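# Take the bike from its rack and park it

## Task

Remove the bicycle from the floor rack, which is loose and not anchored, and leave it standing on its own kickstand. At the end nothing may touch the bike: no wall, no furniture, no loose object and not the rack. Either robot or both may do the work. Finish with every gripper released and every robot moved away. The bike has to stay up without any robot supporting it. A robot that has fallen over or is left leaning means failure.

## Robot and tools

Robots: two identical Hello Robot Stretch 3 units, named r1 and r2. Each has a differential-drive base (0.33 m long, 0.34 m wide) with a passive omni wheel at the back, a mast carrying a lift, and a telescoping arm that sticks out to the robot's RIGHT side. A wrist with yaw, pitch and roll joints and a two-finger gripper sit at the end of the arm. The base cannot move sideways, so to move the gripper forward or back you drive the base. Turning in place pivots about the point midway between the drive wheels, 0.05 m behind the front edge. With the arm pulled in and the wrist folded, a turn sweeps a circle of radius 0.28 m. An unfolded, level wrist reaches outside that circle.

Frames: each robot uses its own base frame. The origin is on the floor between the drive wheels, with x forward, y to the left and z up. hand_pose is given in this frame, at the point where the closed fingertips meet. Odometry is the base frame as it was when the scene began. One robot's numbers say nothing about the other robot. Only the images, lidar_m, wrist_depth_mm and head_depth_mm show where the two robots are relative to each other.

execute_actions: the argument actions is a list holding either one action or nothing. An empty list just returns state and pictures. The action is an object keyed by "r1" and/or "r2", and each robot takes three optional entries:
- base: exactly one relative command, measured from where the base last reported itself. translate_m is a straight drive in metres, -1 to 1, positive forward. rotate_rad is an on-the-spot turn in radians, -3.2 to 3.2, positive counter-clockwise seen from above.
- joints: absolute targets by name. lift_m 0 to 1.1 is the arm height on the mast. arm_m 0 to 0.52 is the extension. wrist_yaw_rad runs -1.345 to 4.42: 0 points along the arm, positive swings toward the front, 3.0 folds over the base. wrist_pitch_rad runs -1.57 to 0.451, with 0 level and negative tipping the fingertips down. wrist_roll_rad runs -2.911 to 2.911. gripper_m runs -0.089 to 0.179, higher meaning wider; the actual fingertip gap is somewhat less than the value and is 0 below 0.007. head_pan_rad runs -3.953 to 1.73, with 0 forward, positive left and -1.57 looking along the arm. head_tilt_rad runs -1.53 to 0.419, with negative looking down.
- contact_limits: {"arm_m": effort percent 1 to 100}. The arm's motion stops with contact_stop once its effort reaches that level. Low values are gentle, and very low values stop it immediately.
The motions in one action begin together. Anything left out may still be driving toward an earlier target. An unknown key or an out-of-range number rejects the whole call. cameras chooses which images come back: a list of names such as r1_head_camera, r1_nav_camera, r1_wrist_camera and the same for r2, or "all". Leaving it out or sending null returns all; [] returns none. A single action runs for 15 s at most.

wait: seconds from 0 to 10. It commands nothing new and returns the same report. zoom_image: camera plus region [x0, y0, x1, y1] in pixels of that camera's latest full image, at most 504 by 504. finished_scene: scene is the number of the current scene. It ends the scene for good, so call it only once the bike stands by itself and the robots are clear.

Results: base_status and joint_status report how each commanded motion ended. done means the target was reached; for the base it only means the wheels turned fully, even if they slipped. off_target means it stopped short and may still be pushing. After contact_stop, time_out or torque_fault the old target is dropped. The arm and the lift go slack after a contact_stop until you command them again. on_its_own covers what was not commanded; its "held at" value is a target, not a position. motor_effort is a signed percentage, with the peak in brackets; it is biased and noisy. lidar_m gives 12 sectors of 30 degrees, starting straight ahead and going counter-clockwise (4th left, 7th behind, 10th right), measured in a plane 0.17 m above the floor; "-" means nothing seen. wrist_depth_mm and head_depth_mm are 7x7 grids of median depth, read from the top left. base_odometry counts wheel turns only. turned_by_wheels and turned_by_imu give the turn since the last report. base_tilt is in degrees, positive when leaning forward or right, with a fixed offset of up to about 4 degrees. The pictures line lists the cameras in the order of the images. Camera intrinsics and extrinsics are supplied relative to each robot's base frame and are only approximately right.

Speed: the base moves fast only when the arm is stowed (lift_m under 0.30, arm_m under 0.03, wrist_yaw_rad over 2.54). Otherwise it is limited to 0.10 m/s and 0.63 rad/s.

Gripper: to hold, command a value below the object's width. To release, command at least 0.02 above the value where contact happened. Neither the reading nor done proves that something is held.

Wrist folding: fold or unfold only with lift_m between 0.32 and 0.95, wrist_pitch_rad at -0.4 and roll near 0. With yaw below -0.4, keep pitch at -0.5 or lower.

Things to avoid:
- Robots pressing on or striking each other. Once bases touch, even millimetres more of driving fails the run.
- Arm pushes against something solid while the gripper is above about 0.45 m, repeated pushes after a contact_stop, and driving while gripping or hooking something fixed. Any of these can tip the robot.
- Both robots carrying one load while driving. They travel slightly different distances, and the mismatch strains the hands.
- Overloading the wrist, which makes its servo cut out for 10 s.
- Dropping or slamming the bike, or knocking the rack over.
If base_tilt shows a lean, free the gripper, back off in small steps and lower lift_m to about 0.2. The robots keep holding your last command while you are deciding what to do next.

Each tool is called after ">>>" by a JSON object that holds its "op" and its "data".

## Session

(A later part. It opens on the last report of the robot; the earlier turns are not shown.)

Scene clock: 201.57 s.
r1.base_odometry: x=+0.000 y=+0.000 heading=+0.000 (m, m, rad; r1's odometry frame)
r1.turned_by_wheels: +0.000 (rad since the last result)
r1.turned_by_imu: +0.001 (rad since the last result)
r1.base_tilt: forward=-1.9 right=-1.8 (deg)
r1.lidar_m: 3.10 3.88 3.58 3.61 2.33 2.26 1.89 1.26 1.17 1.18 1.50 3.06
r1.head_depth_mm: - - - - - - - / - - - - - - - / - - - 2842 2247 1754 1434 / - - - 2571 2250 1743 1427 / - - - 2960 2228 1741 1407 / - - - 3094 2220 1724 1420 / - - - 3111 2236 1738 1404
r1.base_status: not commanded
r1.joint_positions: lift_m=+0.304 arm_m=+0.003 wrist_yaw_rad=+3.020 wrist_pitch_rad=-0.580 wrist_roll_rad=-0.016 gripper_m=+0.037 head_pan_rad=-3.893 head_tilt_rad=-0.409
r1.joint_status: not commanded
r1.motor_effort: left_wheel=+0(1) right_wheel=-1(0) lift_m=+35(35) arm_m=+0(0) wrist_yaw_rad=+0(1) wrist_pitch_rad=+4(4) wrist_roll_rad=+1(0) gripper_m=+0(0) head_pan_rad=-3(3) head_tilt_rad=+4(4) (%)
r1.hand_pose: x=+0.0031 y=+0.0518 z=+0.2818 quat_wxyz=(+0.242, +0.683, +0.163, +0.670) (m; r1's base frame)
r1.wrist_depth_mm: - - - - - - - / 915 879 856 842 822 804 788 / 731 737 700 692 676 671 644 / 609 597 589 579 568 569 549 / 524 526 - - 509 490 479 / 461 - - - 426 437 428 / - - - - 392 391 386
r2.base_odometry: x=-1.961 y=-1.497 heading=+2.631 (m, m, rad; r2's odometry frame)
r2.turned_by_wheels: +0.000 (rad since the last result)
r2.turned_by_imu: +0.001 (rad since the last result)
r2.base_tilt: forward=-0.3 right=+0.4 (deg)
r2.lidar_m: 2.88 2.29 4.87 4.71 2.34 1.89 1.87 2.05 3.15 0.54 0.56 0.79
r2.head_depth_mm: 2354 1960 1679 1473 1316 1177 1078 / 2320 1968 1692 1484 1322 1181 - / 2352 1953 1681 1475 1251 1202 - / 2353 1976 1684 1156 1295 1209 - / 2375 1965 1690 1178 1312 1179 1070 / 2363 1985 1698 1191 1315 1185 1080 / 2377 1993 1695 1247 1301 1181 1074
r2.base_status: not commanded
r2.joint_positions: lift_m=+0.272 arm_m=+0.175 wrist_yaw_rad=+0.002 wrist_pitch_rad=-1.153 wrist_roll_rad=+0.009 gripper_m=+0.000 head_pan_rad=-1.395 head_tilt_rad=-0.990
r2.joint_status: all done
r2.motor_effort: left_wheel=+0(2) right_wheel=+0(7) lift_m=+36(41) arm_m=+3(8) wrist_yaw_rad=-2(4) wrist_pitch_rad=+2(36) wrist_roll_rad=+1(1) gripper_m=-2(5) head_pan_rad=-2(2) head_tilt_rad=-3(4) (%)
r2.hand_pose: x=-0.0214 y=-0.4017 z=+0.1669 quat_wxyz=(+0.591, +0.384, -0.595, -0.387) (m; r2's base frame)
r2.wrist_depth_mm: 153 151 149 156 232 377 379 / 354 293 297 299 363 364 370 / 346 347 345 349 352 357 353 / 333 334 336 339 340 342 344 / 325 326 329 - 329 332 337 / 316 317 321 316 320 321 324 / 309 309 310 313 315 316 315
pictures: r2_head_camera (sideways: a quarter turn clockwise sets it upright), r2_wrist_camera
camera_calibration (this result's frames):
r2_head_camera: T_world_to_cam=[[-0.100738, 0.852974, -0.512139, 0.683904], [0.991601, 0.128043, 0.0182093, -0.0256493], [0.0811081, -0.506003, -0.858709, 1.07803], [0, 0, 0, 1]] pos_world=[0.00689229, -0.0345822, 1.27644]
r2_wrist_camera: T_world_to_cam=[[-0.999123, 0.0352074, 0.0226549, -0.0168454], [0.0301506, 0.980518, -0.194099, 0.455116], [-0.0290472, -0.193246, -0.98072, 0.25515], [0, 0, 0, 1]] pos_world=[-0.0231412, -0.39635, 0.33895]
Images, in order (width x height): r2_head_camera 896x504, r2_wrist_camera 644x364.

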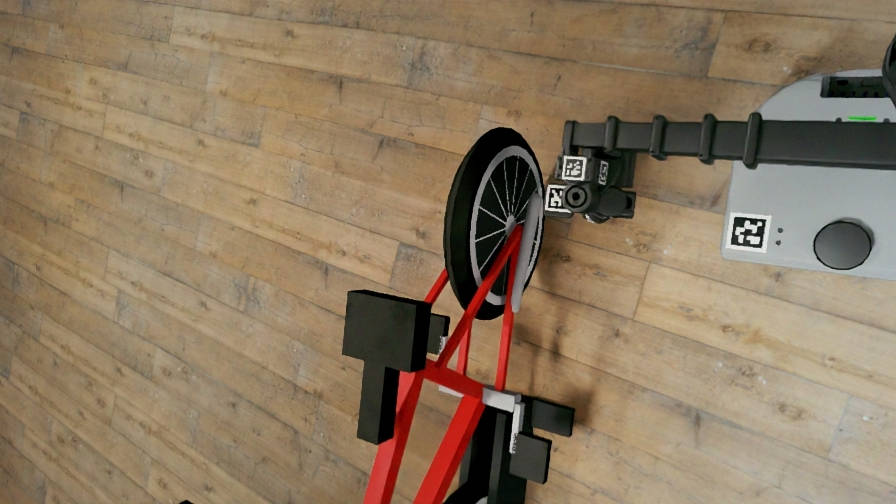

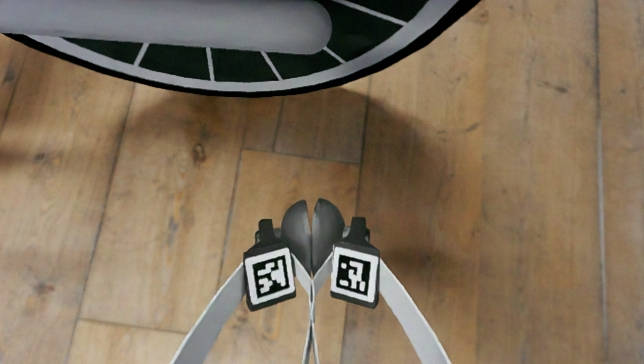

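>>> {"op": "execute_actions", "data": {"actions": [{"r2":{"base":{"translate_m":0.012},"joints":{"lift_m":0.37}}}], "cameras": []}}

>>> {"op": "execute_actions", "data": {"actions": [{"r2":{"joints":{"arm_m":0.29}}}], "cameras": ["r2_wrist_camera","r2_head_camera"]}}

>>> {"op": "execute_actions", "data": {"actions": [{"r2":{"joints":{"lift_m":0.2}}}], "cameras": ["r2_wrist_camera","r2_head_camera"]}}

Scene clock: 219.13 s.
r1.base_odometry: x=+0.000 y=+0.000 heading=+0.000 (m, m, rad; r1's odometry frame)
r1.turned_by_wheels: +0.000 (rad since the last result)
r1.turned_by_imu: +0.001 (rad since the last result)
r1.base_tilt: forward=-2.0 right=-1.8 (deg)
r1.lidar_m: 3.11 3.84 3.57 3.63 2.33 2.27 1.89 1.26 1.17 1.18 1.49 3.05
r1.head_depth_mm: - - - - - - - / - - - - - - - / - - - 2828 2242 1754 1444 / - - - 2562 2238 1740 1424 / - - - 2952 2237 1744 1424 / - - - 3069 2230 1736 1422 / - - - 3111 2230 1742 1415
r1.base_status: not commanded
r1.joint_positions: lift_m=+0.304 arm_m=+0.003 wrist_yaw_rad=+3.020 wrist_pitch_rad=-0.580 wrist_roll_rad=-0.016 gripper_m=+0.037 head_pan_rad=-3.893 head_tilt_rad=-0.409
r1.joint_status: not commanded
r1.motor_effort: left_wheel=+0(0) right_wheel=-1(1) lift_m=+35(35) arm_m=+0(0) wrist_yaw_rad=+1(0) wrist_pitch_rad=+4(5) wrist_roll_rad=+1(0) gripper_m=+0(1) head_pan_rad=-2(3) head_tilt_rad=+4(4) (%)
r1.hand_pose: x=+0.0031 y=+0.0518 z=+0.2818 quat_wxyz=(+0.242, +0.683, +0.163, +0.670) (m; r1's base frame)
r1.wrist_depth_mm: - - - - - - - / 905 885 864 870 836 814 805 / 728 721 706 694 679 651 659 / 599 597 585 586 574 564 555 / 533 531 - - 498 485 481 / 456 - - - 428 436 436 / - - - - 390 392 383
r2.base_odometry: x=-1.972 y=-1.491 heading=+2.631 (m, m, rad; r2's odometry frame)
r2.turned_by_wheels: +0.000 (rad since the last result)
r2.turned_by_imu: +0.001 (rad since the last result)
r2.base_tilt: forward=-0.3 right=+0.5 (deg)
r2.lidar_m: 2.87 2.28 4.84 4.72 2.36 1.91 1.89 2.06 0.57 0.54 0.56 0.79
r2.head_depth_mm: 2352 1957 1688 1470 1303 1188 1078 / 2342 1969 1683 1474 1301 1181 - / 2340 1979 1692 1475 - 1195 - / 2368 1957 1672 1174 1293 1203 - / 2367 1969 1683 1036 1315 1189 1075 / 2380 1981 1703 1173 1301 1178 1075 / 2380 1957 1689 1242 1295 1180 1085
r2.base_status: done
r2.joint_positions: lift_m=+0.369 arm_m=+0.175 wrist_yaw_rad=+0.002 wrist_pitch_rad=-1.154 wrist_roll_rad=+0.009 gripper_m=+0.000 head_pan_rad=-1.395 head_tilt_rad=-0.990
r2.joint_status: all done
r2.motor_effort: left_wheel=+0(4) right_wheel=+0(6) lift_m=+59(61) arm_m=+3(2) wrist_yaw_rad=-1(1) wrist_pitch_rad=+3(3) wrist_roll_rad=+1(1) gripper_m=-3(4) head_pan_rad=-3(2) head_tilt_rad=-3(4) (%)
r2.hand_pose: x=-0.0214 y=-0.4015 z=+0.2641 quat_wxyz=(+0.591, +0.385, -0.595, -0.387) (m; r2's base frame)
r2.wrist_depth_mm: 225 206 227 230 235 482 491 / 245 247 245 284 306 467 475 / 448 446 442 444 454 456 461 / 427 436 433 442 438 443 448 / 419 426 426 - 430 428 437 / 406 404 410 404 415 423 426 / 393 400 401 397 407 408 402
pictures: none
No camera images: the call's "cameras" was empty. Leave "cameras" out to get every camera's image.

Scene clock: 221.23 s.
r1.base_odometry: x=+0.000 y=+0.000 heading=+0.000 (m, m, rad; r1's odometry frame)
r1.turned_by_wheels: +0.000 (rad since the last result)
r1.turned_by_imu: +0.000 (rad since the last result)
r1.base_tilt: forward=-2.0 right=-1.9 (deg)
r1.lidar_m: 3.11 3.88 3.59 3.63 2.33 2.27 1.89 1.25 1.17 1.18 1.50 3.05
r1.head_depth_mm: - - - - - - - / - - - - - - - / - - - 2820 2253 1748 1443 / - - - 2578 2211 1732 1422 / - - - 2933 2239 1743 1424 / - - - 3133 2233 1729 1416 / - - - 3110 2214 1719 1422
r1.base_status: not commanded
r1.joint_positions: lift_m=+0.304 arm_m=+0.003 wrist_yaw_rad=+3.020 wrist_pitch_rad=-0.580 wrist_roll_rad=-0.016 gripper_m=+0.037 head_pan_rad=-3.893 head_tilt_rad=-0.409
r1.joint_status: not commanded
r1.motor_effort: left_wheel=+0(1) right_wheel=-1(1) lift_m=+35(35) arm_m=+0(0) wrist_yaw_rad=+0(0) wrist_pitch_rad=+4(5) wrist_roll_rad=+0(0) gripper_m=+0(0) head_pan_rad=-3(3) head_tilt_rad=+4(4) (%)
r1.hand_pose: x=+0.0031 y=+0.0518 z=+0.2818 quat_wxyz=(+0.242, +0.683, +0.163, +0.670) (m; r1's base frame)
r1.wrist_depth_mm: - - - - - - - / 919 882 857 838 837 807 799 / 728 724 707 682 677 675 640 / 607 597 585 589 570 564 563 / 514 531 - - 506 487 481 / 461 - - - 421 430 430 / - - - - 391 386 387
r2.base_odometry: x=-1.972 y=-1.491 heading=+2.631 (m, m, rad; r2's odometry frame)
r2.turned_by_wheels: +0.000 (rad since the last result)
r2.turned_by_imu: +0.000 (rad since the last result)
r2.base_tilt: forward=-0.3 right=+0.5 (deg)
r2.lidar_m: 2.87 2.27 4.85 4.77 2.36 1.91 1.89 2.06 0.57 0.54 0.56 0.78
r2.head_depth_mm: 2342 1940 1675 1481 1306 1178 1072 / 2345 1971 1692 1512 1317 1188 - / 2355 1948 1683 1518 1298 1193 - / 2352 1948 1691 1174 1293 1201 - / 2362 1975 1694 1034 1318 1182 1079 / 2383 1968 1694 1178 1302 1189 1084 / 2372 1970 1685 1241 1290 1181 1080
r2.base_status: not commanded
r2.joint_positions: lift_m=+0.369 arm_m=+0.290 wrist_yaw_rad=+0.002 wrist_pitch_rad=-1.154 wrist_roll_rad=+0.009 gripper_m=+0.000 head_pan_rad=-1.395 head_tilt_rad=-0.990
r2.joint_status: all done
r2.motor_effort: left_wheel=+0(0) right_wheel=-1(1) lift_m=+59(59) arm_m=+2(3) wrist_yaw_rad=-1(1) wrist_pitch_rad=+3(3) wrist_roll_rad=+1(1) gripper_m=-3(3) head_pan_rad=-2(3) head_tilt_rad=-3(4) (%)
r2.hand_pose: x=-0.0215 y=-0.5164 z=+0.2641 quat_wxyz=(+0.590, +0.384, -0.595, -0.387) (m; r2's base frame)
r2.wrist_depth_mm: - 70 72 75 81 93 492 / - 76 78 82 90 104 477 / 106 103 105 107 111 123 456 / 171 175 182 188 194 436 444 / 161 189 225 - 426 431 431 / 405 407 408 410 422 419 419 / 399 396 401 404 404 405 409
pictures: r2_head_camera (sideways: a quarter turn clockwise sets it upright), r2_wrist_camera
camera_calibration (this result's frames):
r2_head_camera: T_world_to_cam=[[-0.100738, 0.852974, -0.512139, 0.683904], [0.991601, 0.128043, 0.0182093, -0.0256493], [0.0811081, -0.506003, -0.858709, 1.07803], [0, 0, 0, 1]] pos_world=[0.00689229, -0.0345822, 1.27644]
r2_wrist_camera: T_world_to_cam=[[-0.999096, 0.0359328, 0.0226965, -0.0147071], [0.0308869, 0.980711, -0.19301, 0.586267], [-0.0291941, -0.192134, -0.980934, 0.328931], [0, 0, 0, 1]] pos_world=[-0.0231989, -0.511231, 0.436149]
Images, in order (width x height): r2_head_camera 896x504, r2_wrist_camera 644x364.

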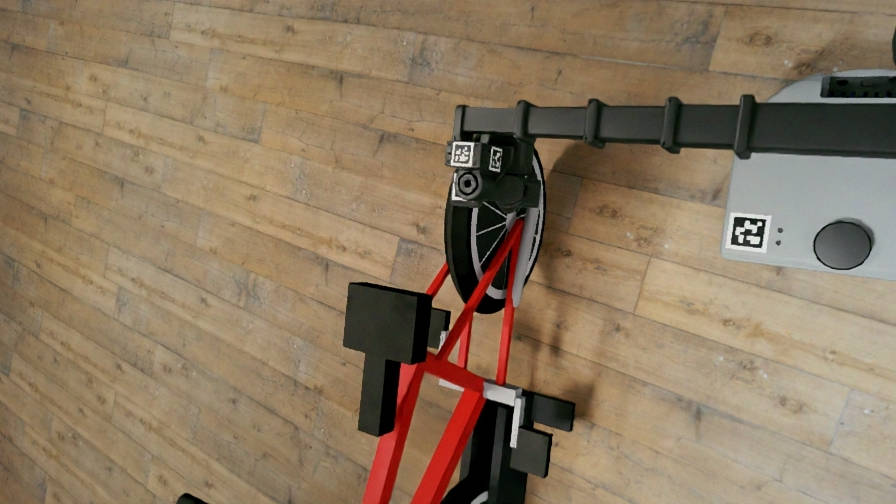

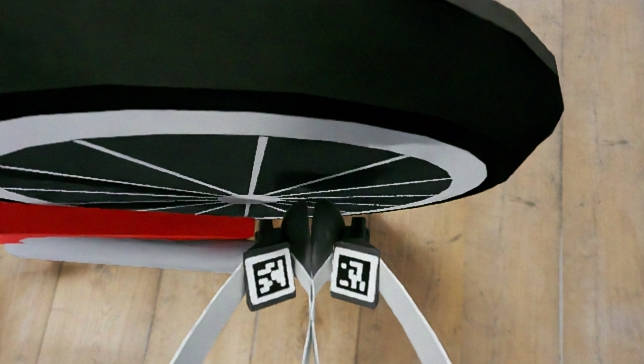

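Scene clock: 223.20 s.
r1.base_odometry: x=+0.000 y=+0.000 heading=+0.000 (m, m, rad; r1's odometry frame)
r1.turned_by_wheels: +0.000 (rad since the last result)
r1.turned_by_imu: +0.000 (rad since the last result)
r1.base_tilt: forward=-2.0 right=-1.8 (deg)
r1.lidar_m: 3.09 3.87 3.58 3.63 2.33 2.27 1.88 1.26 1.17 1.18 1.50 3.05
r1.head_depth_mm: - - - - - - - / - - - - - - - / - - - 2825 2226 1748 1449 / - - - 2543 2268 1750 1423 / - - - 3120 2199 1745 1417 / - - - 3117 2237 1730 1426 / - - - 3122 2226 1716 1422
r1.base_status: not commanded
r1.joint_positions: lift_m=+0.304 arm_m=+0.003 wrist_yaw_rad=+3.020 wrist_pitch_rad=-0.580 wrist_roll_rad=-0.016 gripper_m=+0.037 head_pan_rad=-3.893 head_tilt_rad=-0.409
r1.joint_status: not commanded
r1.motor_effort: left_wheel=+0(0) right_wheel=-1(1) lift_m=+35(35) arm_m=+0(0) wrist_yaw_rad=+0(1) wrist_pitch_rad=+5(4) wrist_roll_rad=+0(0) gripper_m=+0(1) head_pan_rad=-2(2) head_tilt_rad=+4(4) (%)
r1.hand_pose: x=+0.0031 y=+0.0518 z=+0.2818 quat_wxyz=(+0.242, +0.683, +0.163, +0.670) (m; r1's base frame)
r1.wrist_depth_mm: - - - - - - - / 914 866 875 851 834 798 790 / 731 723 689 678 675 663 646 / 609 604 596 577 574 572 561 / 528 530 - - 511 492 480 / 453 - - - 423 438 427 / - - - - 392 388 386
r2.base_odometry: x=-1.972 y=-1.491 heading=+2.631 (m, m, rad; r2's odometry frame)
r2.turned_by_wheels: +0.000 (rad since the last result)
r2.turned_by_imu: +0.000 (rad since the last result)
r2.base_tilt: forward=-0.3 right=+0.5 (deg)
r2.lidar_m: 2.87 2.27 4.86 4.77 2.36 1.90 1.89 2.06 0.57 0.54 0.56 0.78
r2.head_depth_mm: 2325 1964 1674 1476 1316 1179 1075 / 2355 1960 1684 1474 1325 1178 - / 2362 1950 1689 1503 1291 1198 - / 2362 1976 1694 1172 1297 1203 - / 2332 1973 1686 1059 1313 1185 1076 / 2348 1993 1688 1180 1297 1182 1080 / 2362 1963 1706 1240 1302 1186 1080
r2.base_status: not commanded
r2.joint_positions: lift_m=+0.298 arm_m=+0.290 wrist_yaw_rad=+0.000 wrist_pitch_rad=-1.121 wrist_roll_rad=+0.009 gripper_m=+0.000 head_pan_rad=-1.395 head_tilt_rad=-0.990
r2.joint_status: lift_m contact_stop (moved -0.071 of -0.169)
r2.on_its_own: lift_m is slack since a contact_stop, until your next command for it (your +0.200 is given up)
r2.motor_effort: left_wheel=-1(1) right_wheel=+4(6) lift_m=+40(54) arm_m=+1(3) wrist_yaw_rad=+0(2) wrist_pitch_rad=-13(22) wrist_roll_rad=+1(1) gripper_m=-2(4) head_pan_rad=-2(2) head_tilt_rad=-4(3) (%)
r2.hand_pose: x=-0.0216 y=-0.5245 z=+0.1956 quat_wxyz=(+0.596, +0.374, -0.601, -0.378) (m; r2's base frame)
r2.wrist_depth_mm: - - - - - - - / - 53 50 51 53 53 55 / - 69 71 73 74 75 78 / 121 115 119 123 128 133 371 / 181 142 203 - 356 364 366 / 155 156 158 - 349 350 351 / 330 330 332 334 337 341 340
pictures: r2_head_camera (sideways: a quarter turn clockwise sets it upright), r2_wrist_camera
camera_calibration (this result's frames):
r2_head_camera: T_world_to_cam=[[-0.100738, 0.852974, -0.512139, 0.683905], [0.991601, 0.128043, 0.0182093, -0.0256493], [0.081108, -0.506004, -0.858709, 1.07803], [0, 0, 0, 1]] pos_world=[0.00689229, -0.0345822, 1.27644]
r2_wrist_camera: T_world_to_cam=[[-0.999038, 0.0382467, 0.0214721, -0.0115412], [0.0324548, 0.97389, -0.224688, 0.583601], [-0.029505, -0.223774, -0.974194, 0.242301], [0, 0, 0, 1]] pos_world=[-0.0233216, -0.513701, 0.367424]
Images, in order (width x height): r2_head_camera 896x504, r2_wrist_camera 644x364.

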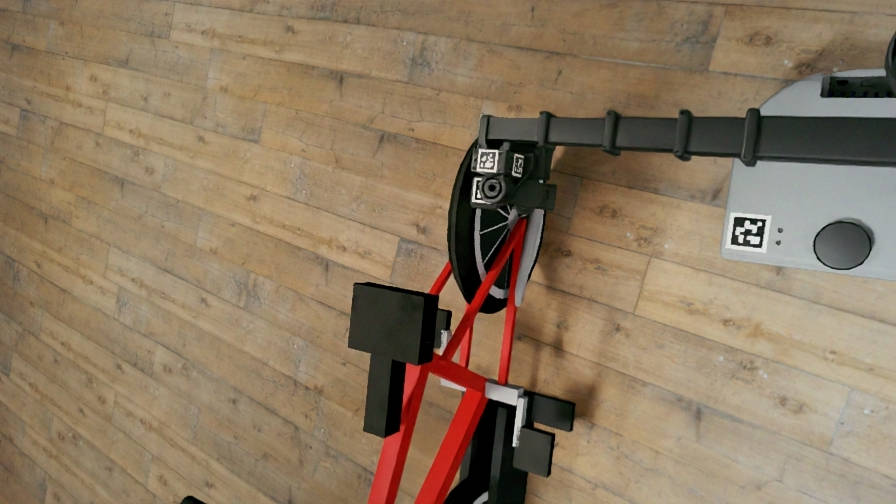

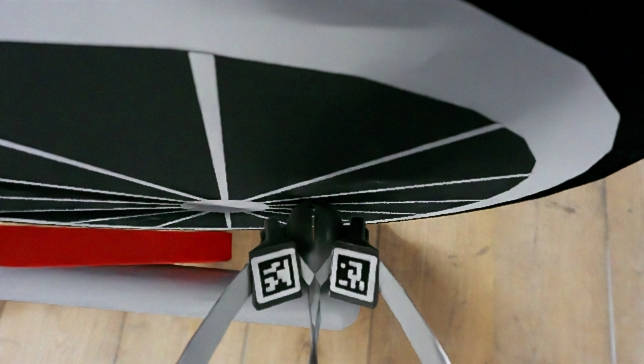

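>>> {"op": "execute_actions", "data": {"actions": [{"r2":{"joints":{"lift_m":0.38}}}], "cameras": []}}

>>> {"op": "execute_actions", "data": {"actions": [{"r2":{"joints":{"arm_m":0.05}}}], "cameras": []}}

>>> {"op": "execute_actions", "data": {"actions": [{"r2":{"joints":{"lift_m":0.22,"wrist_pitch_rad":-0.3}}}], "cameras": []}}

>>> {"op": "execute_actions", "data": {"actions": [{"r2":{"joints":{"arm_m":0.125}}}], "cameras": ["r2_wrist_camera","r2_head_camera"]}}

Scene clock: 244.43 s.
r1.base_odometry: x=+0.000 y=+0.000 heading=+0.000 (m, m, rad; r1's odometry frame)
r1.turned_by_wheels: +0.000 (rad since the last result)
r1.turned_by_imu: +0.001 (rad since the last result)
r1.base_tilt: forward=-2.0 right=-1.9 (deg)
r1.lidar_m: 3.10 3.88 3.57 3.64 2.33 2.27 1.89 1.26 1.17 1.18 1.50 3.05
r1.head_depth_mm: - - - - - - - / - - - - - - - / - - - 2837 2255 1737 1446 / - - - 2543 2248 1729 1426 / - - - 3173 2220 1748 1423 / - - - 3138 2242 1737 1421 / - - - 3096 2232 1733 1412
r1.base_status: not commanded
r1.joint_positions: lift_m=+0.304 arm_m=+0.003 wrist_yaw_rad=+3.020 wrist_pitch_rad=-0.580 wrist_roll_rad=-0.016 gripper_m=+0.037 head_pan_rad=-3.893 head_tilt_rad=-0.409
r1.joint_status: not commanded
r1.motor_effort: left_wheel=+0(0) right_wheel=-1(0) lift_m=+35(35) arm_m=+0(0) wrist_yaw_rad=+0(0) wrist_pitch_rad=+5(5) wrist_roll_rad=+1(0) gripper_m=+1(0) head_pan_rad=-3(3) head_tilt_rad=+3(5) (%)
r1.hand_pose: x=+0.0031 y=+0.0518 z=+0.2818 quat_wxyz=(+0.242, +0.683, +0.163, +0.670) (m; r1's base frame)
r1.wrist_depth_mm: - - - - - - - / 896 867 892 842 844 817 788 / 726 710 706 701 694 666 658 / 607 600 587 577 570 569 572 / 520 527 - - 512 486 480 / 465 - - - 426 430 423 / - - - - 391 383 383
r2.base_odometry: x=-1.972 y=-1.491 heading=+2.631 (m, m, rad; r2's odometry frame)
r2.turned_by_wheels: +0.000 (rad since the last result)
r2.turned_by_imu: +0.001 (rad since the last result)
r2.base_tilt: forward=-0.4 right=+0.5 (deg)
r2.lidar_m: 2.88 2.28 4.83 4.76 2.35 1.90 1.89 2.06 0.57 0.54 0.56 0.78
r2.head_depth_mm: 2347 1978 1682 1481 1310 1182 1074 / 2347 1958 1695 1498 1309 1183 - / 2353 1966 1696 1543 1290 1201 - / 2337 1980 1688 1180 1290 1195 - / 2353 1973 1688 1060 1317 1184 1070 / 2374 1973 1681 1182 1296 1184 1079 / 2354 1973 1704 1238 1302 1187 1079
r2.base_status: not commanded
r2.joint_positions: lift_m=+0.379 arm_m=+0.290 wrist_yaw_rad=-0.003 wrist_pitch_rad=-1.153 wrist_roll_rad=+0.009 gripper_m=+0.000 head_pan_rad=-1.395 head_tilt_rad=-0.990
r2.joint_status: all done
r2.motor_effort: left_wheel=+0(1) right_wheel=+0(4) lift_m=+58(64) arm_m=+1(1) wrist_yaw_rad=+2(3) wrist_pitch_rad=+3(13) wrist_roll_rad=+1(1) gripper_m=-3(3) head_pan_rad=-3(3) head_tilt_rad=-4(4) (%)
r2.hand_pose: x=-0.0218 y=-0.5168 z=+0.2741 quat_wxyz=(+0.590, +0.383, -0.596, -0.388) (m; r2's base frame)
r2.wrist_depth_mm: - 71 74 78 86 502 499 / - 77 80 84 92 108 484 / 85 85 88 94 102 124 473 / 144 146 152 159 167 447 456 / 166 195 239 - 435 436 443 / 418 417 418 420 429 430 426 / 406 409 408 409 410 420 417
pictures: none
No camera images: the call's "cameras" was empty. Leave "cameras" out to get every camera's image.

Scene clock: 247.43 s.
r1.base_odometry: x=+0.000 y=+0.000 heading=+0.000 (m, m, rad; r1's odometry frame)
r1.turned_by_wheels: +0.000 (rad since the last result)
r1.turned_by_imu: +0.000 (rad since the last result)
r1.base_tilt: forward=-1.9 right=-1.9 (deg)
r1.lidar_m: 3.09 3.89 3.58 3.63 2.33 2.27 1.89 1.26 1.17 1.18 1.50 3.05
r1.head_depth_mm: - - - - - - - / - - - - - - - / - - - 2818 2271 1737 1446 / - - - 2526 2236 1746 1418 / - - - 3135 2202 1744 1415 / - - - 3091 2253 1742 1412 / - - - 3098 2214 1725 1415
r1.base_status: not commanded
r1.joint_positions: lift_m=+0.304 arm_m=+0.003 wrist_yaw_rad=+3.020 wrist_pitch_rad=-0.580 wrist_roll_rad=-0.016 gripper_m=+0.037 head_pan_rad=-3.893 head_tilt_rad=-0.409
r1.joint_status: not commanded
r1.motor_effort: left_wheel=+0(0) right_wheel=-1(0) lift_m=+35(35) arm_m=+0(0) wrist_yaw_rad=+0(0) wrist_pitch_rad=+5(5) wrist_roll_rad=+1(0) gripper_m=+0(1) head_pan_rad=-3(3) head_tilt_rad=+4(4) (%)
r1.hand_pose: x=+0.0031 y=+0.0518 z=+0.2818 quat_wxyz=(+0.242, +0.683, +0.163, +0.670) (m; r1's base frame)
r1.wrist_depth_mm: - - - - - - - / 903 865 885 847 822 822 809 / 718 713 701 690 666 662 665 / 599 604 587 586 577 555 558 / 520 526 - - 511 494 485 / 466 - - - 426 437 425 / - - - - 395 388 381
r2.base_odometry: x=-1.972 y=-1.491 heading=+2.631 (m, m, rad; r2's odometry frame)
r2.turned_by_wheels: +0.000 (rad since the last result)
r2.turned_by_imu: +0.001 (rad since the last result)
r2.base_tilt: forward=-0.3 right=+0.4 (deg)
r2.lidar_m: 2.87 2.28 4.87 4.75 2.36 1.91 1.89 2.06 0.57 0.54 0.56 0.78
r2.head_depth_mm: 2349 1945 1685 1472 1305 1179 1075 / 2354 1982 1676 1470 1306 1177 - / 2359 1955 1699 1485 1289 - - / 2379 1961 1694 1173 1280 1209 - / 2346 1987 1685 1057 1328 1180 1079 / 2373 1971 1694 1181 1299 1192 1078 / 2391 1995 1707 1243 1293 1188 1076
r2.base_status: not commanded
r2.joint_positions: lift_m=+0.379 arm_m=+0.050 wrist_yaw_rad=-0.001 wrist_pitch_rad=-1.154 wrist_roll_rad=+0.009 gripper_m=+0.000 head_pan_rad=-1.395 head_tilt_rad=-0.990
r2.joint_status: all done
r2.motor_effort: left_wheel=+0(0) right_wheel=+0(0) lift_m=+58(58) arm_m=-3(3) wrist_yaw_rad=+1(2) wrist_pitch_rad=+3(3) wrist_roll_rad=+1(1) gripper_m=-3(2) head_pan_rad=-3(2) head_tilt_rad=-4(4) (%)
r2.hand_pose: x=-0.0217 y=-0.2770 z=+0.2741 quat_wxyz=(+0.590, +0.384, -0.595, -0.388) (m; r2's base frame)
r2.wrist_depth_mm: 488 482 411 418 499 503 502 / 472 469 477 482 480 485 485 / 455 457 456 464 463 470 470 / 442 439 445 444 452 448 456 / 428 434 431 - 435 439 445 / 417 420 419 421 429 426 425 / 406 409 404 416 419 421 414
pictures: none
No camera images: the call's "cameras" was empty. Leave "cameras" out to get every camera's image.

Scene clock: 249.73 s.
r1.base_odometry: x=+0.000 y=+0.000 heading=+0.000 (m, m, rad; r1's odometry frame)
r1.turned_by_wheels: +0.000 (rad since the last result)
r1.turned_by_imu: +0.000 (rad since the last result)
r1.base_tilt: forward=-1.9 right=-1.8 (deg)
r1.lidar_m: 3.11 3.88 3.58 3.64 2.33 2.27 1.89 1.26 1.17 1.18 1.50 3.06
r1.head_depth_mm: - - - - - - - / - - - - - - - / - - - 2821 2253 1761 1439 / - - - 2560 2237 1757 1420 / - - - 3125 2231 1724 1420 / - - - 3116 2217 1742 1419 / - - - 3148 2197 1726 1422
r1.base_status: not commanded
r1.joint_positions: lift_m=+0.304 arm_m=+0.003 wrist_yaw_rad=+3.020 wrist_pitch_rad=-0.580 wrist_roll_rad=-0.016 gripper_m=+0.037 head_pan_rad=-3.893 head_tilt_rad=-0.409
r1.joint_status: not commanded
r1.motor_effort: left_wheel=+1(0) right_wheel=-1(1) lift_m=+35(35) arm_m=+0(0) wrist_yaw_rad=+0(1) wrist_pitch_rad=+4(5) wrist_roll_rad=+0(0) gripper_m=+0(0) head_pan_rad=-3(3) head_tilt_rad=+4(4) (%)
r1.hand_pose: x=+0.0031 y=+0.0518 z=+0.2818 quat_wxyz=(+0.242, +0.683, +0.163, +0.670) (m; r1's base frame)
r1.wrist_depth_mm: - - - - - - - / 916 884 868 873 834 799 776 / 731 720 707 693 681 658 661 / 607 608 599 576 567 567 555 / 522 529 - - 502 488 482 / 468 - - - 424 434 424 / - - - - 393 383 385
r2.base_odometry: x=-1.972 y=-1.491 heading=+2.631 (m, m, rad; r2's odometry frame)
r2.turned_by_wheels: +0.000 (rad since the last result)
r2.turned_by_imu: +0.000 (rad since the last result)
r2.base_tilt: forward=-0.4 right=+0.5 (deg)
r2.lidar_m: 2.87 2.27 4.84 4.74 2.35 1.91 1.89 2.06 0.57 0.54 0.56 0.78
r2.head_depth_mm: 2354 1961 1675 1471 1305 1186 1076 / 2334 1945 1697 1474 1306 1185 - / 2362 1963 1677 1470 1274 - - / 2342 1966 1700 1176 1286 1197 - / 2362 1967 1688 1059 1318 1192 1077 / 2346 1971 1695 1179 1295 1182 1084 / 2377 1998 1692 1239 1301 1188 1078
r2.base_status: not commanded
r2.joint_positions: lift_m=+0.221 arm_m=+0.050 wrist_yaw_rad=-0.001 wrist_pitch_rad=-0.321 wrist_roll_rad=+0.009 gripper_m=+0.000 head_pan_rad=-1.395 head_tilt_rad=-0.990
r2.joint_status: all done
r2.motor_effort: left_wheel=+0(1) right_wheel=+0(1) lift_m=+23(54) arm_m=-3(3) wrist_yaw_rad=+0(1) wrist_pitch_rad=+11(12) wrist_roll_rad=+1(1) gripper_m=-3(3) head_pan_rad=-2(2) head_tilt_rad=-4(5) (%)
r2.hand_pose: x=-0.0218 y=-0.4308 z=+0.2556 quat_wxyz=(+0.695, +0.112, -0.701, -0.114) (m; r2's base frame)
r2.wrist_depth_mm: - 217 215 219 238 - - / 226 230 232 235 240 - - / 261 242 253 257 256 945 927 / 334 275 269 280 284 684 677 / 272 261 257 - 313 558 552 / 466 359 340 363 442 461 455 / 396 398 383 386 395 392 393
pictures: none
No camera images: the call's "cameras" was empty. Leave "cameras" out to get every camera's image.

Scene clock: 251.47 s.
r1.base_odometry: x=+0.000 y=+0.000 heading=+0.000 (m, m, rad; r1's odometry frame)
r1.turned_by_wheels: +0.000 (rad since the last result)
r1.turned_by_imu: +0.000 (rad since the last result)
r1.base_tilt: forward=-2.0 right=-1.8 (deg)
r1.lidar_m: 3.10 3.84 3.58 3.64 2.33 2.27 1.89 1.26 1.17 1.18 1.50 3.05
r1.head_depth_mm: - - - - - - - / - - - - - - - / - - - 2838 2267 1748 1453 / - - - 2514 2223 1751 1420 / - - - 3094 2238 1743 1433 / - - - 3119 2228 1748 1416 / - - - 3062 2206 1736 1425
r1.base_status: not commanded
r1.joint_positions: lift_m=+0.304 arm_m=+0.003 wrist_yaw_rad=+3.020 wrist_pitch_rad=-0.580 wrist_roll_rad=-0.016 gripper_m=+0.037 head_pan_rad=-3.893 head_tilt_rad=-0.409
r1.joint_status: not commanded
r1.motor_effort: left_wheel=+0(0) right_wheel=-1(1) lift_m=+35(35) arm_m=+0(0) wrist_yaw_rad=+0(0) wrist_pitch_rad=+4(4) wrist_roll_rad=+0(0) gripper_m=+1(0) head_pan_rad=-3(3) head_tilt_rad=+4(4) (%)
r1.hand_pose: x=+0.0031 y=+0.0518 z=+0.2818 quat_wxyz=(+0.242, +0.683, +0.163, +0.670) (m; r1's base frame)
r1.wrist_depth_mm: - - - - - - - / 912 879 866 849 822 797 797 / 729 730 691 697 681 671 654 / 600 602 583 581 578 563 542 / 521 535 - - 505 490 489 / 462 - - - 428 428 423 / - - - - 388 386 382
r2.base_odometry: x=-1.972 y=-1.491 heading=+2.631 (m, m, rad; r2's odometry frame)
r2.turned_by_wheels: +0.000 (rad since the last result)
r2.turned_by_imu: +0.000 (rad since the last result)
r2.base_tilt: forward=-0.3 right=+0.5 (deg)
r2.lidar_m: 2.87 2.27 4.84 4.74 2.36 1.90 1.89 2.06 0.57 0.54 0.56 0.78
r2.head_depth_mm: 2342 1959 1691 1481 1312 1174 1069 / 2356 1960 1701 1481 1323 1178 - / 2347 1977 1703 1485 1291 1178 - / 2385 1963 1683 1179 1297 1202 - / 2393 1969 1695 1055 1314 1189 1074 / 2350 1963 1681 1178 1295 1186 1082 / 2368 1975 1701 1238 1291 1183 1076
r2.base_status: not commanded
r2.joint_positions: lift_m=+0.221 arm_m=+0.125 wrist_yaw_rad=-0.001 wrist_pitch_rad=-0.321 wrist_roll_rad=+0.009 gripper_m=+0.000 head_pan_rad=-1.395 head_tilt_rad=-0.990
r2.joint_status: all done
r2.motor_effort: left_wheel=+0(0) right_wheel=+0(0) lift_m=+23(23) arm_m=+3(4) wrist_yaw_rad=+1(1) wrist_pitch_rad=+11(11) wrist_roll_rad=+1(1) gripper_m=-3(3) head_pan_rad=-3(2) head_tilt_rad=-3(4) (%)
r2.hand_pose: x=-0.0218 y=-0.5052 z=+0.2556 quat_wxyz=(+0.695, +0.112, -0.701, -0.114) (m; r2's base frame)
r2.wrist_depth_mm: 150 148 148 151 161 - - / 158 159 160 162 166 - - / 172 172 175 176 177 198 920 / 164 188 190 192 195 207 685 / 206 183 207 - 215 234 552 / 209 210 196 250 243 444 454 / 235 190 185 187 276 395 392
pictures: r2_head_camera (sideways: a quarter turn clockwise sets it upright), r2_wrist_camera
camera_calibration (this result's frames):
r2_head_camera: T_world_to_cam=[[-0.100738, 0.852974, -0.512139, 0.683904], [0.991601, 0.128043, 0.0182093, -0.0256493], [0.0811081, -0.506003, -0.858709, 1.07803], [0, 0, 0, 1]] pos_world=[0.00689229, -0.0345822, 1.27644]
r2_wrist_camera: T_world_to_cam=[[-0.999024, 0.0424593, -0.012189, -0.0029613], [0.0324102, 0.517028, -0.855355, 0.50872], [-0.0300157, -0.854915, -0.517899, -0.130479], [0, 0, 0, 1]] pos_world=[-0.0233625, -0.374445, 0.367525]
Images, in order (width x height): r2_head_camera 896x504, r2_wrist_camera 644x364.

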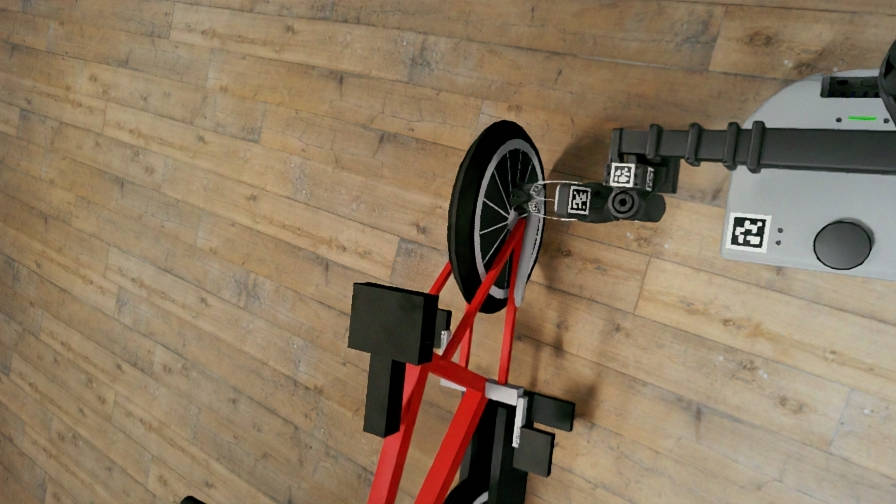

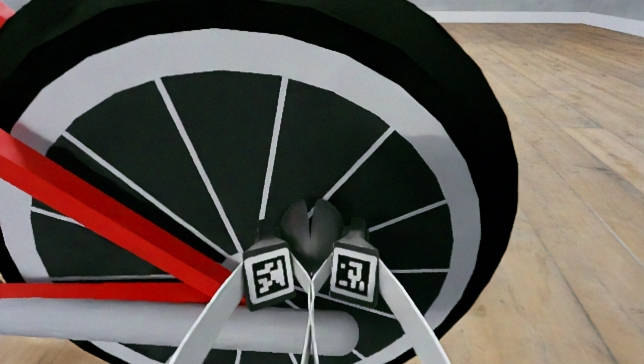

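>>> {"op": "execute_actions", "data": {"actions": [{"r2":{"joints":{"wrist_pitch_rad":-0.85,"arm_m":0.16}}}], "cameras": ["r2_wrist_camera","r2_head_camera"]}}

Scene clock: 261.17 s.
r1.base_odometry: x=+0.000 y=+0.000 heading=+0.000 (m, m, rad; r1's odometry frame)
r1.turned_by_wheels: +0.000 (rad since the last result)
r1.turned_by_imu: +0.001 (rad since the last result)
r1.base_tilt: forward=-1.9 right=-1.8 (deg)
r1.lidar_m: 3.10 3.88 3.57 3.65 2.33 2.28 1.88 1.26 1.17 1.19 1.50 3.06
r1.head_depth_mm: - - - - - - - / - - - - - - - / - - - 2812 2248 1746 1443 / - - - 2530 2225 1754 1428 / - - - 3093 2234 1735 1420 / - - - 3127 2229 1733 1414 / - - - 3121 2221 1738 1406
r1.base_status: not commanded
r1.joint_positions: lift_m=+0.304 arm_m=+0.003 wrist_yaw_rad=+3.020 wrist_pitch_rad=-0.580 wrist_roll_rad=-0.016 gripper_m=+0.037 head_pan_rad=-3.893 head_tilt_rad=-0.409
r1.joint_status: not commanded
r1.motor_effort: left_wheel=+0(0) right_wheel=-1(1) lift_m=+35(35) arm_m=+0(0) wrist_yaw_rad=+1(0) wrist_pitch_rad=+5(4) wrist_roll_rad=+0(0) gripper_m=+1(0) head_pan_rad=-3(3) head_tilt_rad=+4(4) (%)
r1.hand_pose: x=+0.0031 y=+0.0518 z=+0.2818 quat_wxyz=(+0.242, +0.683, +0.163, +0.670) (m; r1's base frame)
r1.wrist_depth_mm: - - - - - - - / 894 896 850 846 828 799 809 / 748 722 700 704 689 660 668 / 605 598 588 582 575 556 549 / 517 530 - - 508 484 481 / 466 - - - 422 435 426 / - - - - 390 382 383
r2.base_odometry: x=-1.972 y=-1.491 heading=+2.631 (m, m, rad; r2's odometry frame)
r2.turned_by_wheels: +0.000 (rad since the last result)
r2.turned_by_imu: -0.004 (rad since the last result)
r2.base_tilt: forward=-0.3 right=+0.5 (deg)
r2.lidar_m: 2.87 2.28 4.83 4.81 2.36 1.91 1.89 2.06 0.57 0.45 0.50 0.78
r2.head_depth_mm: 2326 1966 1660 1474 1318 1177 1068 / 2355 1961 1670 1475 1315 1179 - / 2324 1975 1677 1479 1297 1196 - / 2345 1976 1678 1147 1285 1193 - / 2362 1988 1689 1090 1311 1179 1077 / 2337 1981 1686 1177 1295 1187 1081 / 2345 1972 1718 1236 1296 1181 1076
r2.base_status: not commanded
r2.joint_positions: lift_m=+0.221 arm_m=+0.160 wrist_yaw_rad=-0.005 wrist_pitch_rad=-0.813 wrist_roll_rad=+0.011 gripper_m=+0.000 head_pan_rad=-1.395 head_tilt_rad=-0.992
r2.joint_status: all done
r2.motor_effort: left_wheel=-1(7) right_wheel=+5(28) lift_m=+20(23) arm_m=+0(14) wrist_yaw_rad=+4(4) wrist_pitch_rad=-17(100) wrist_roll_rad=+0(1) gripper_m=-4(4) head_pan_rad=-2(3) head_tilt_rad=-3(3) (%)
r2.hand_pose: x=-0.0224 y=-0.4635 z=+0.1567 quat_wxyz=(+0.645, +0.276, -0.654, -0.283) (m; r2's base frame)
r2.wrist_depth_mm: 124 143 150 152 154 156 490 / 159 144 171 179 182 192 450 / 186 210 213 217 222 393 404 / 158 260 270 275 350 363 364 / 320 149 329 - 334 333 335 / 304 301 148 299 307 307 307 / 282 282 280 281 287 286 286
pictures: r2_head_camera (sideways: a quarter turn clockwise sets it upright), r2_wrist_camera
camera_calibration (this result's frames):
r2_head_camera: T_world_to_cam=[[-0.100609, 0.854235, -0.510059, 0.681194], [0.991661, 0.127599, 0.0180939, -0.0254995], [0.0805394, -0.503985, -0.859949, 1.07964], [0, 0, 0, 1]] pos_world=[0.0068675, -0.0345217, 1.27635]
r2_wrist_camera: T_world_to_cam=[[-0.998738, 0.0496854, 0.00735158, -0.00633377], [0.0390053, 0.859472, -0.509693, 0.507301], [-0.0316427, -0.508763, -0.860325, 0.068029], [0, 0, 0, 1]] pos_world=[-0.0239606, -0.401086, 0.317142]
Images, in order (width x height): r2_head_camera 896x504, r2_wrist_camera 644x364.

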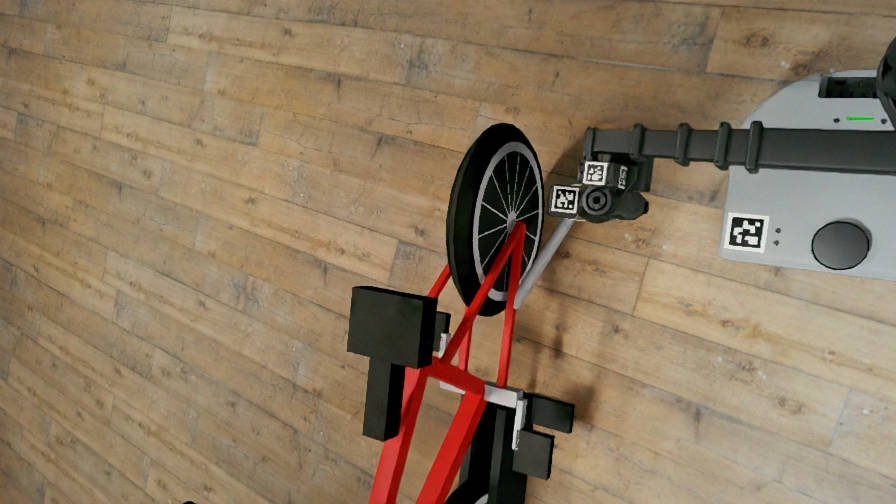

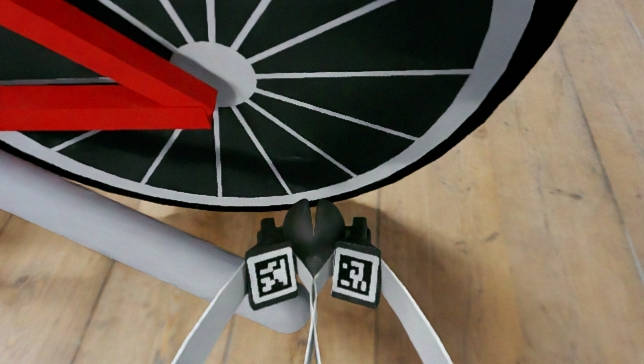

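>>> {"op": "execute_actions", "data": {"actions": [{"r2":{"joints":{"lift_m":0.14}}}], "cameras": ["r2_wrist_camera","r2_head_camera"]}}

Scene clock: 267.47 s.
r1.base_odometry: x=+0.000 y=+0.000 heading=+0.000 (m, m, rad; r1's odometry frame)
r1.turned_by_wheels: +0.000 (rad since the last result)
r1.turned_by_imu: +0.001 (rad since the last result)
r1.base_tilt: forward=-2.0 right=-1.9 (deg)
r1.lidar_m: 3.09 3.86 3.58 3.61 2.33 2.27 1.89 1.26 1.17 1.18 1.50 3.04
r1.head_depth_mm: - - - - - - - / - - - - - - - / - - - 2839 2227 1746 1451 / - - - 2510 2245 1738 1436 / - - - 3121 2221 1751 1407 / - - - 3171 2221 1747 1419 / - - - 3108 2229 1740 1409
r1.base_status: not commanded
r1.joint_positions: lift_m=+0.304 arm_m=+0.003 wrist_yaw_rad=+3.020 wrist_pitch_rad=-0.580 wrist_roll_rad=-0.016 gripper_m=+0.037 head_pan_rad=-3.893 head_tilt_rad=-0.409
r1.joint_status: not commanded
r1.motor_effort: left_wheel=+0(0) right_wheel=+0(0) lift_m=+35(35) arm_m=+0(0) wrist_yaw_rad=+0(1) wrist_pitch_rad=+5(4) wrist_roll_rad=+0(0) gripper_m=+1(0) head_pan_rad=-3(3) head_tilt_rad=+3(5) (%)
r1.hand_pose: x=+0.0031 y=+0.0518 z=+0.2818 quat_wxyz=(+0.242, +0.683, +0.163, +0.670) (m; r1's base frame)
r1.wrist_depth_mm: - - - - - - - / 911 869 868 851 818 839 798 / 725 710 692 703 681 672 645 / 601 603 585 582 571 566 556 / 530 530 - - 505 485 479 / 465 - - - 425 434 426 / - - - - 387 385 386
r2.base_odometry: x=-1.972 y=-1.491 heading=+2.631 (m, m, rad; r2's odometry frame)
r2.turned_by_wheels: +0.000 (rad since the last result)
r2.turned_by_imu: +0.001 (rad since the last result)
r2.base_tilt: forward=-0.3 right=+0.5 (deg)
r2.lidar_m: 2.88 2.27 4.83 4.80 2.36 1.90 1.89 2.06 0.57 0.46 0.47 0.78
r2.head_depth_mm: 2356 1969 1687 1474 1299 1177 1077 / 2344 1956 1667 1479 1306 1178 - / 2343 1971 1677 1480 1287 1191 - / 2321 1939 1687 1160 1273 1202 - / 2363 1951 1693 1089 1309 1178 1075 / 2339 1968 1691 1180 1304 1188 1077 / 2363 1972 1693 1240 1299 1184 1086
r2.base_status: not commanded
r2.joint_positions: lift_m=+0.141 arm_m=+0.160 wrist_yaw_rad=-0.005 wrist_pitch_rad=-0.847 wrist_roll_rad=+0.011 gripper_m=+0.000 head_pan_rad=-1.395 head_tilt_rad=-0.992
r2.joint_status: all done
r2.motor_effort: left_wheel=-1(1) right_wheel=+5(5) lift_m=+21(20) arm_m=+0(0) wrist_yaw_rad=+6(4) wrist_pitch_rad=+0(17) wrist_roll_rad=+0(0) gripper_m=-3(3) head_pan_rad=-2(2) head_tilt_rad=-4(3) (%)
r2.hand_pose: x=-0.0224 y=-0.4565 z=+0.0714 quat_wxyz=(+0.640, +0.287, -0.649, -0.294) (m; r2's base frame)
r2.wrist_depth_mm: 153 155 157 159 161 168 353 / 181 183 185 188 192 313 314 / 273 222 229 232 281 287 290 / 258 259 260 261 263 261 262 / 241 238 240 - 239 241 243 / 88 222 221 218 223 224 225 / - 87 208 207 208 208 208
pictures: r2_head_camera (sideways: a quarter turn clockwise sets it upright), r2_wrist_camera
camera_calibration (this result's frames):
r2_head_camera: T_world_to_cam=[[-0.100609, 0.854235, -0.510059, 0.681194], [0.991661, 0.127599, 0.0180939, -0.0254995], [0.0805394, -0.503985, -0.859949, 1.07964], [0, 0, 0, 1]] pos_world=[0.0068675, -0.0345217, 1.27635]
r2_wrist_camera: T_world_to_cam=[[-0.99874, 0.0493926, 0.00886045, -0.00625634], [0.0390805, 0.876348, -0.48009, 0.463397], [-0.0314777, -0.479139, -0.877174, 0.0129371], [0, 0, 0, 1]] pos_world=[-0.023951, -0.399589, 0.233876]
Images, in order (width x height): r2_head_camera 896x504, r2_wrist_camera 644x364.

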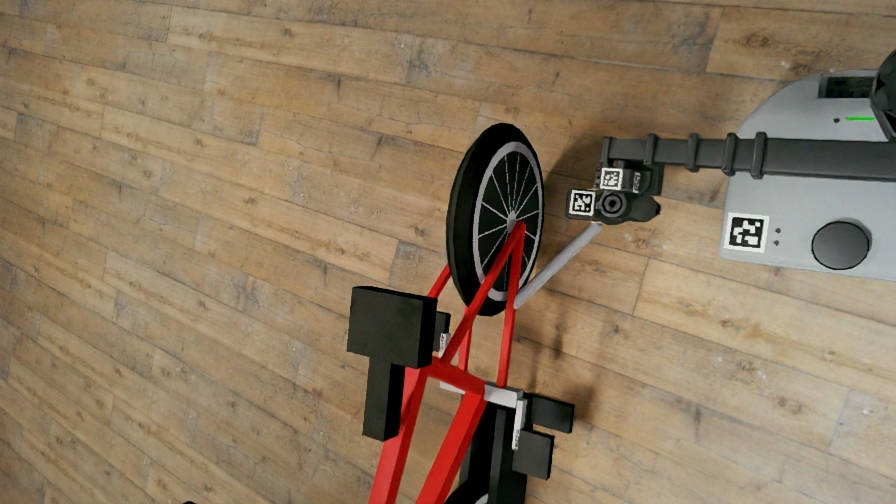

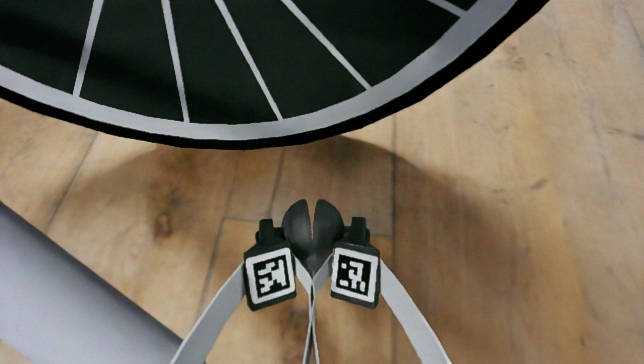

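>>> {"op": "execute_actions", "data": {"actions": [{"r2":{"base":{"translate_m":0.12}}}], "cameras": ["r2_wrist_camera","r2_head_camera"]}}

Scene clock: 274.13 s.
r1.base_odometry: x=+0.000 y=+0.000 heading=+0.000 (m, m, rad; r1's odometry frame)
r1.turned_by_wheels: +0.000 (rad since the last result)
r1.turned_by_imu: +0.001 (rad since the last result)
r1.base_tilt: forward=-2.0 right=-1.8 (deg)
r1.lidar_m: 3.08 3.86 3.58 3.63 2.34 2.27 1.89 1.25 1.17 1.18 1.49 3.05
r1.head_depth_mm: - - - - - - - / - - - - - - - / - - - 2812 2254 1746 1443 / - - - 2546 2221 1737 1421 / - - - 3111 2227 1738 1413 / - - - 3079 2218 1731 1416 / - - - 3080 2221 1727 1413
r1.base_status: not commanded
r1.joint_positions: lift_m=+0.304 arm_m=+0.003 wrist_yaw_rad=+3.020 wrist_pitch_rad=-0.580 wrist_roll_rad=-0.016 gripper_m=+0.037 head_pan_rad=-3.893 head_tilt_rad=-0.409
r1.joint_status: not commanded
r1.motor_effort: left_wheel=+0(0) right_wheel=+0(0) lift_m=+35(35) arm_m=+0(0) wrist_yaw_rad=+0(1) wrist_pitch_rad=+4(5) wrist_roll_rad=+0(0) gripper_m=+1(0) head_pan_rad=-3(2) head_tilt_rad=+4(4) (%)
r1.hand_pose: x=+0.0031 y=+0.0518 z=+0.2818 quat_wxyz=(+0.242, +0.683, +0.163, +0.670) (m; r1's base frame)
r1.wrist_depth_mm: - - - - - - - / 899 867 857 841 825 812 792 / 737 729 696 690 690 648 649 / 606 596 590 578 577 567 546 / 526 527 - - 508 494 487 / 457 - - - 425 435 427 / - - - - 393 385 381
r2.base_odometry: x=-2.077 y=-1.432 heading=+2.631 (m, m, rad; r2's odometry frame)
r2.turned_by_wheels: +0.000 (rad since the last result)
r2.turned_by_imu: +0.001 (rad since the last result)
r2.base_tilt: forward=-0.3 right=+0.4 (deg)
r2.lidar_m: 2.76 2.18 4.64 4.80 2.52 2.02 2.01 2.19 0.56 0.46 0.70 0.76
r2.head_depth_mm: 2330 1956 1692 1473 1323 1181 1081 / 2346 1955 1677 1477 1279 1183 - / 2366 1962 1691 1468 1292 1185 - / 2347 1952 1695 1080 1297 1200 - / 2322 1958 1700 1153 1296 1175 1077 / 2352 1983 1667 1229 1281 1187 1078 / 2340 1959 1621 1134 1311 1188 1080
r2.base_status: done
r2.joint_positions: lift_m=+0.141 arm_m=+0.160 wrist_yaw_rad=-0.003 wrist_pitch_rad=-0.858 wrist_roll_rad=+0.011 gripper_m=+0.000 head_pan_rad=-1.395 head_tilt_rad=-0.992
r2.joint_status: not commanded
r2.motor_effort: left_wheel=+0(2) right_wheel=+0(12) lift_m=+23(22) arm_m=+0(1) wrist_yaw_rad=+3(4) wrist_pitch_rad=+5(5) wrist_roll_rad=+0(0) gripper_m=-3(4) head_pan_rad=-2(2) head_tilt_rad=-3(3) (%)
r2.hand_pose: x=-0.0220 y=-0.4542 z=+0.0697 quat_wxyz=(+0.639, +0.292, -0.647, -0.297) (m; r2's base frame)
r2.wrist_depth_mm: 339 162 158 159 162 163 165 / 306 305 188 190 192 195 199 / 278 278 279 236 239 271 281 / 255 256 256 258 257 257 258 / 236 238 236 - 240 239 239 / 220 220 220 215 222 221 223 / 205 206 206 207 206 206 207
pictures: r2_head_camera (sideways: a quarter turn clockwise sets it upright), r2_wrist_camera
camera_calibration (this result's frames):
r2_head_camera: T_world_to_cam=[[-0.100609, 0.854235, -0.510059, 0.681194], [0.991661, 0.127599, 0.0180939, -0.0254995], [0.0805394, -0.503985, -0.859949, 1.07964], [0, 0, 0, 1]] pos_world=[0.0068675, -0.0345217, 1.27635]
r2_wrist_camera: T_world_to_cam=[[-0.998876, 0.0464755, 0.00935824, -0.00728708], [0.0366229, 0.881798, -0.470204, 0.46222], [-0.0301051, -0.469332, -0.882508, 0.017402], [0, 0, 0, 1]] pos_world=[-0.0236828, -0.399078, 0.232763]
Images, in order (width x height): r2_head_camera 896x504, r2_wrist_camera 644x364.

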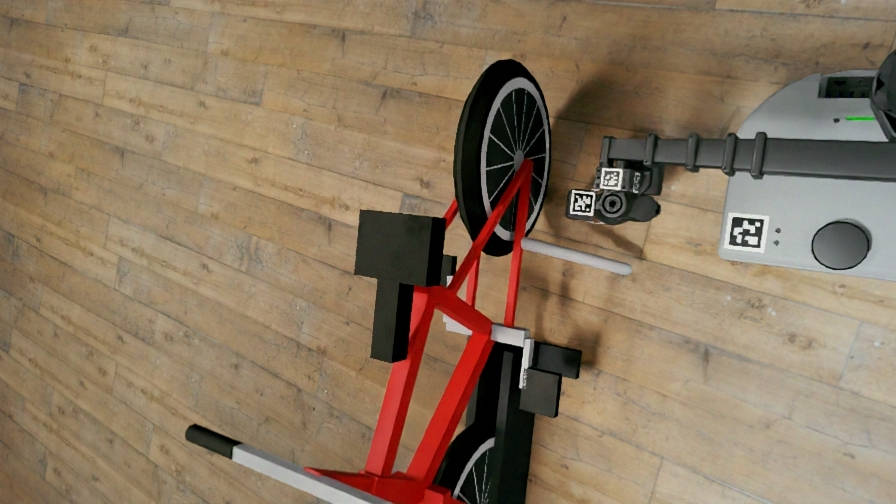

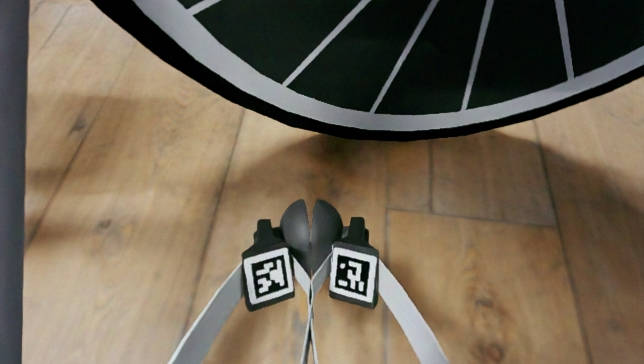

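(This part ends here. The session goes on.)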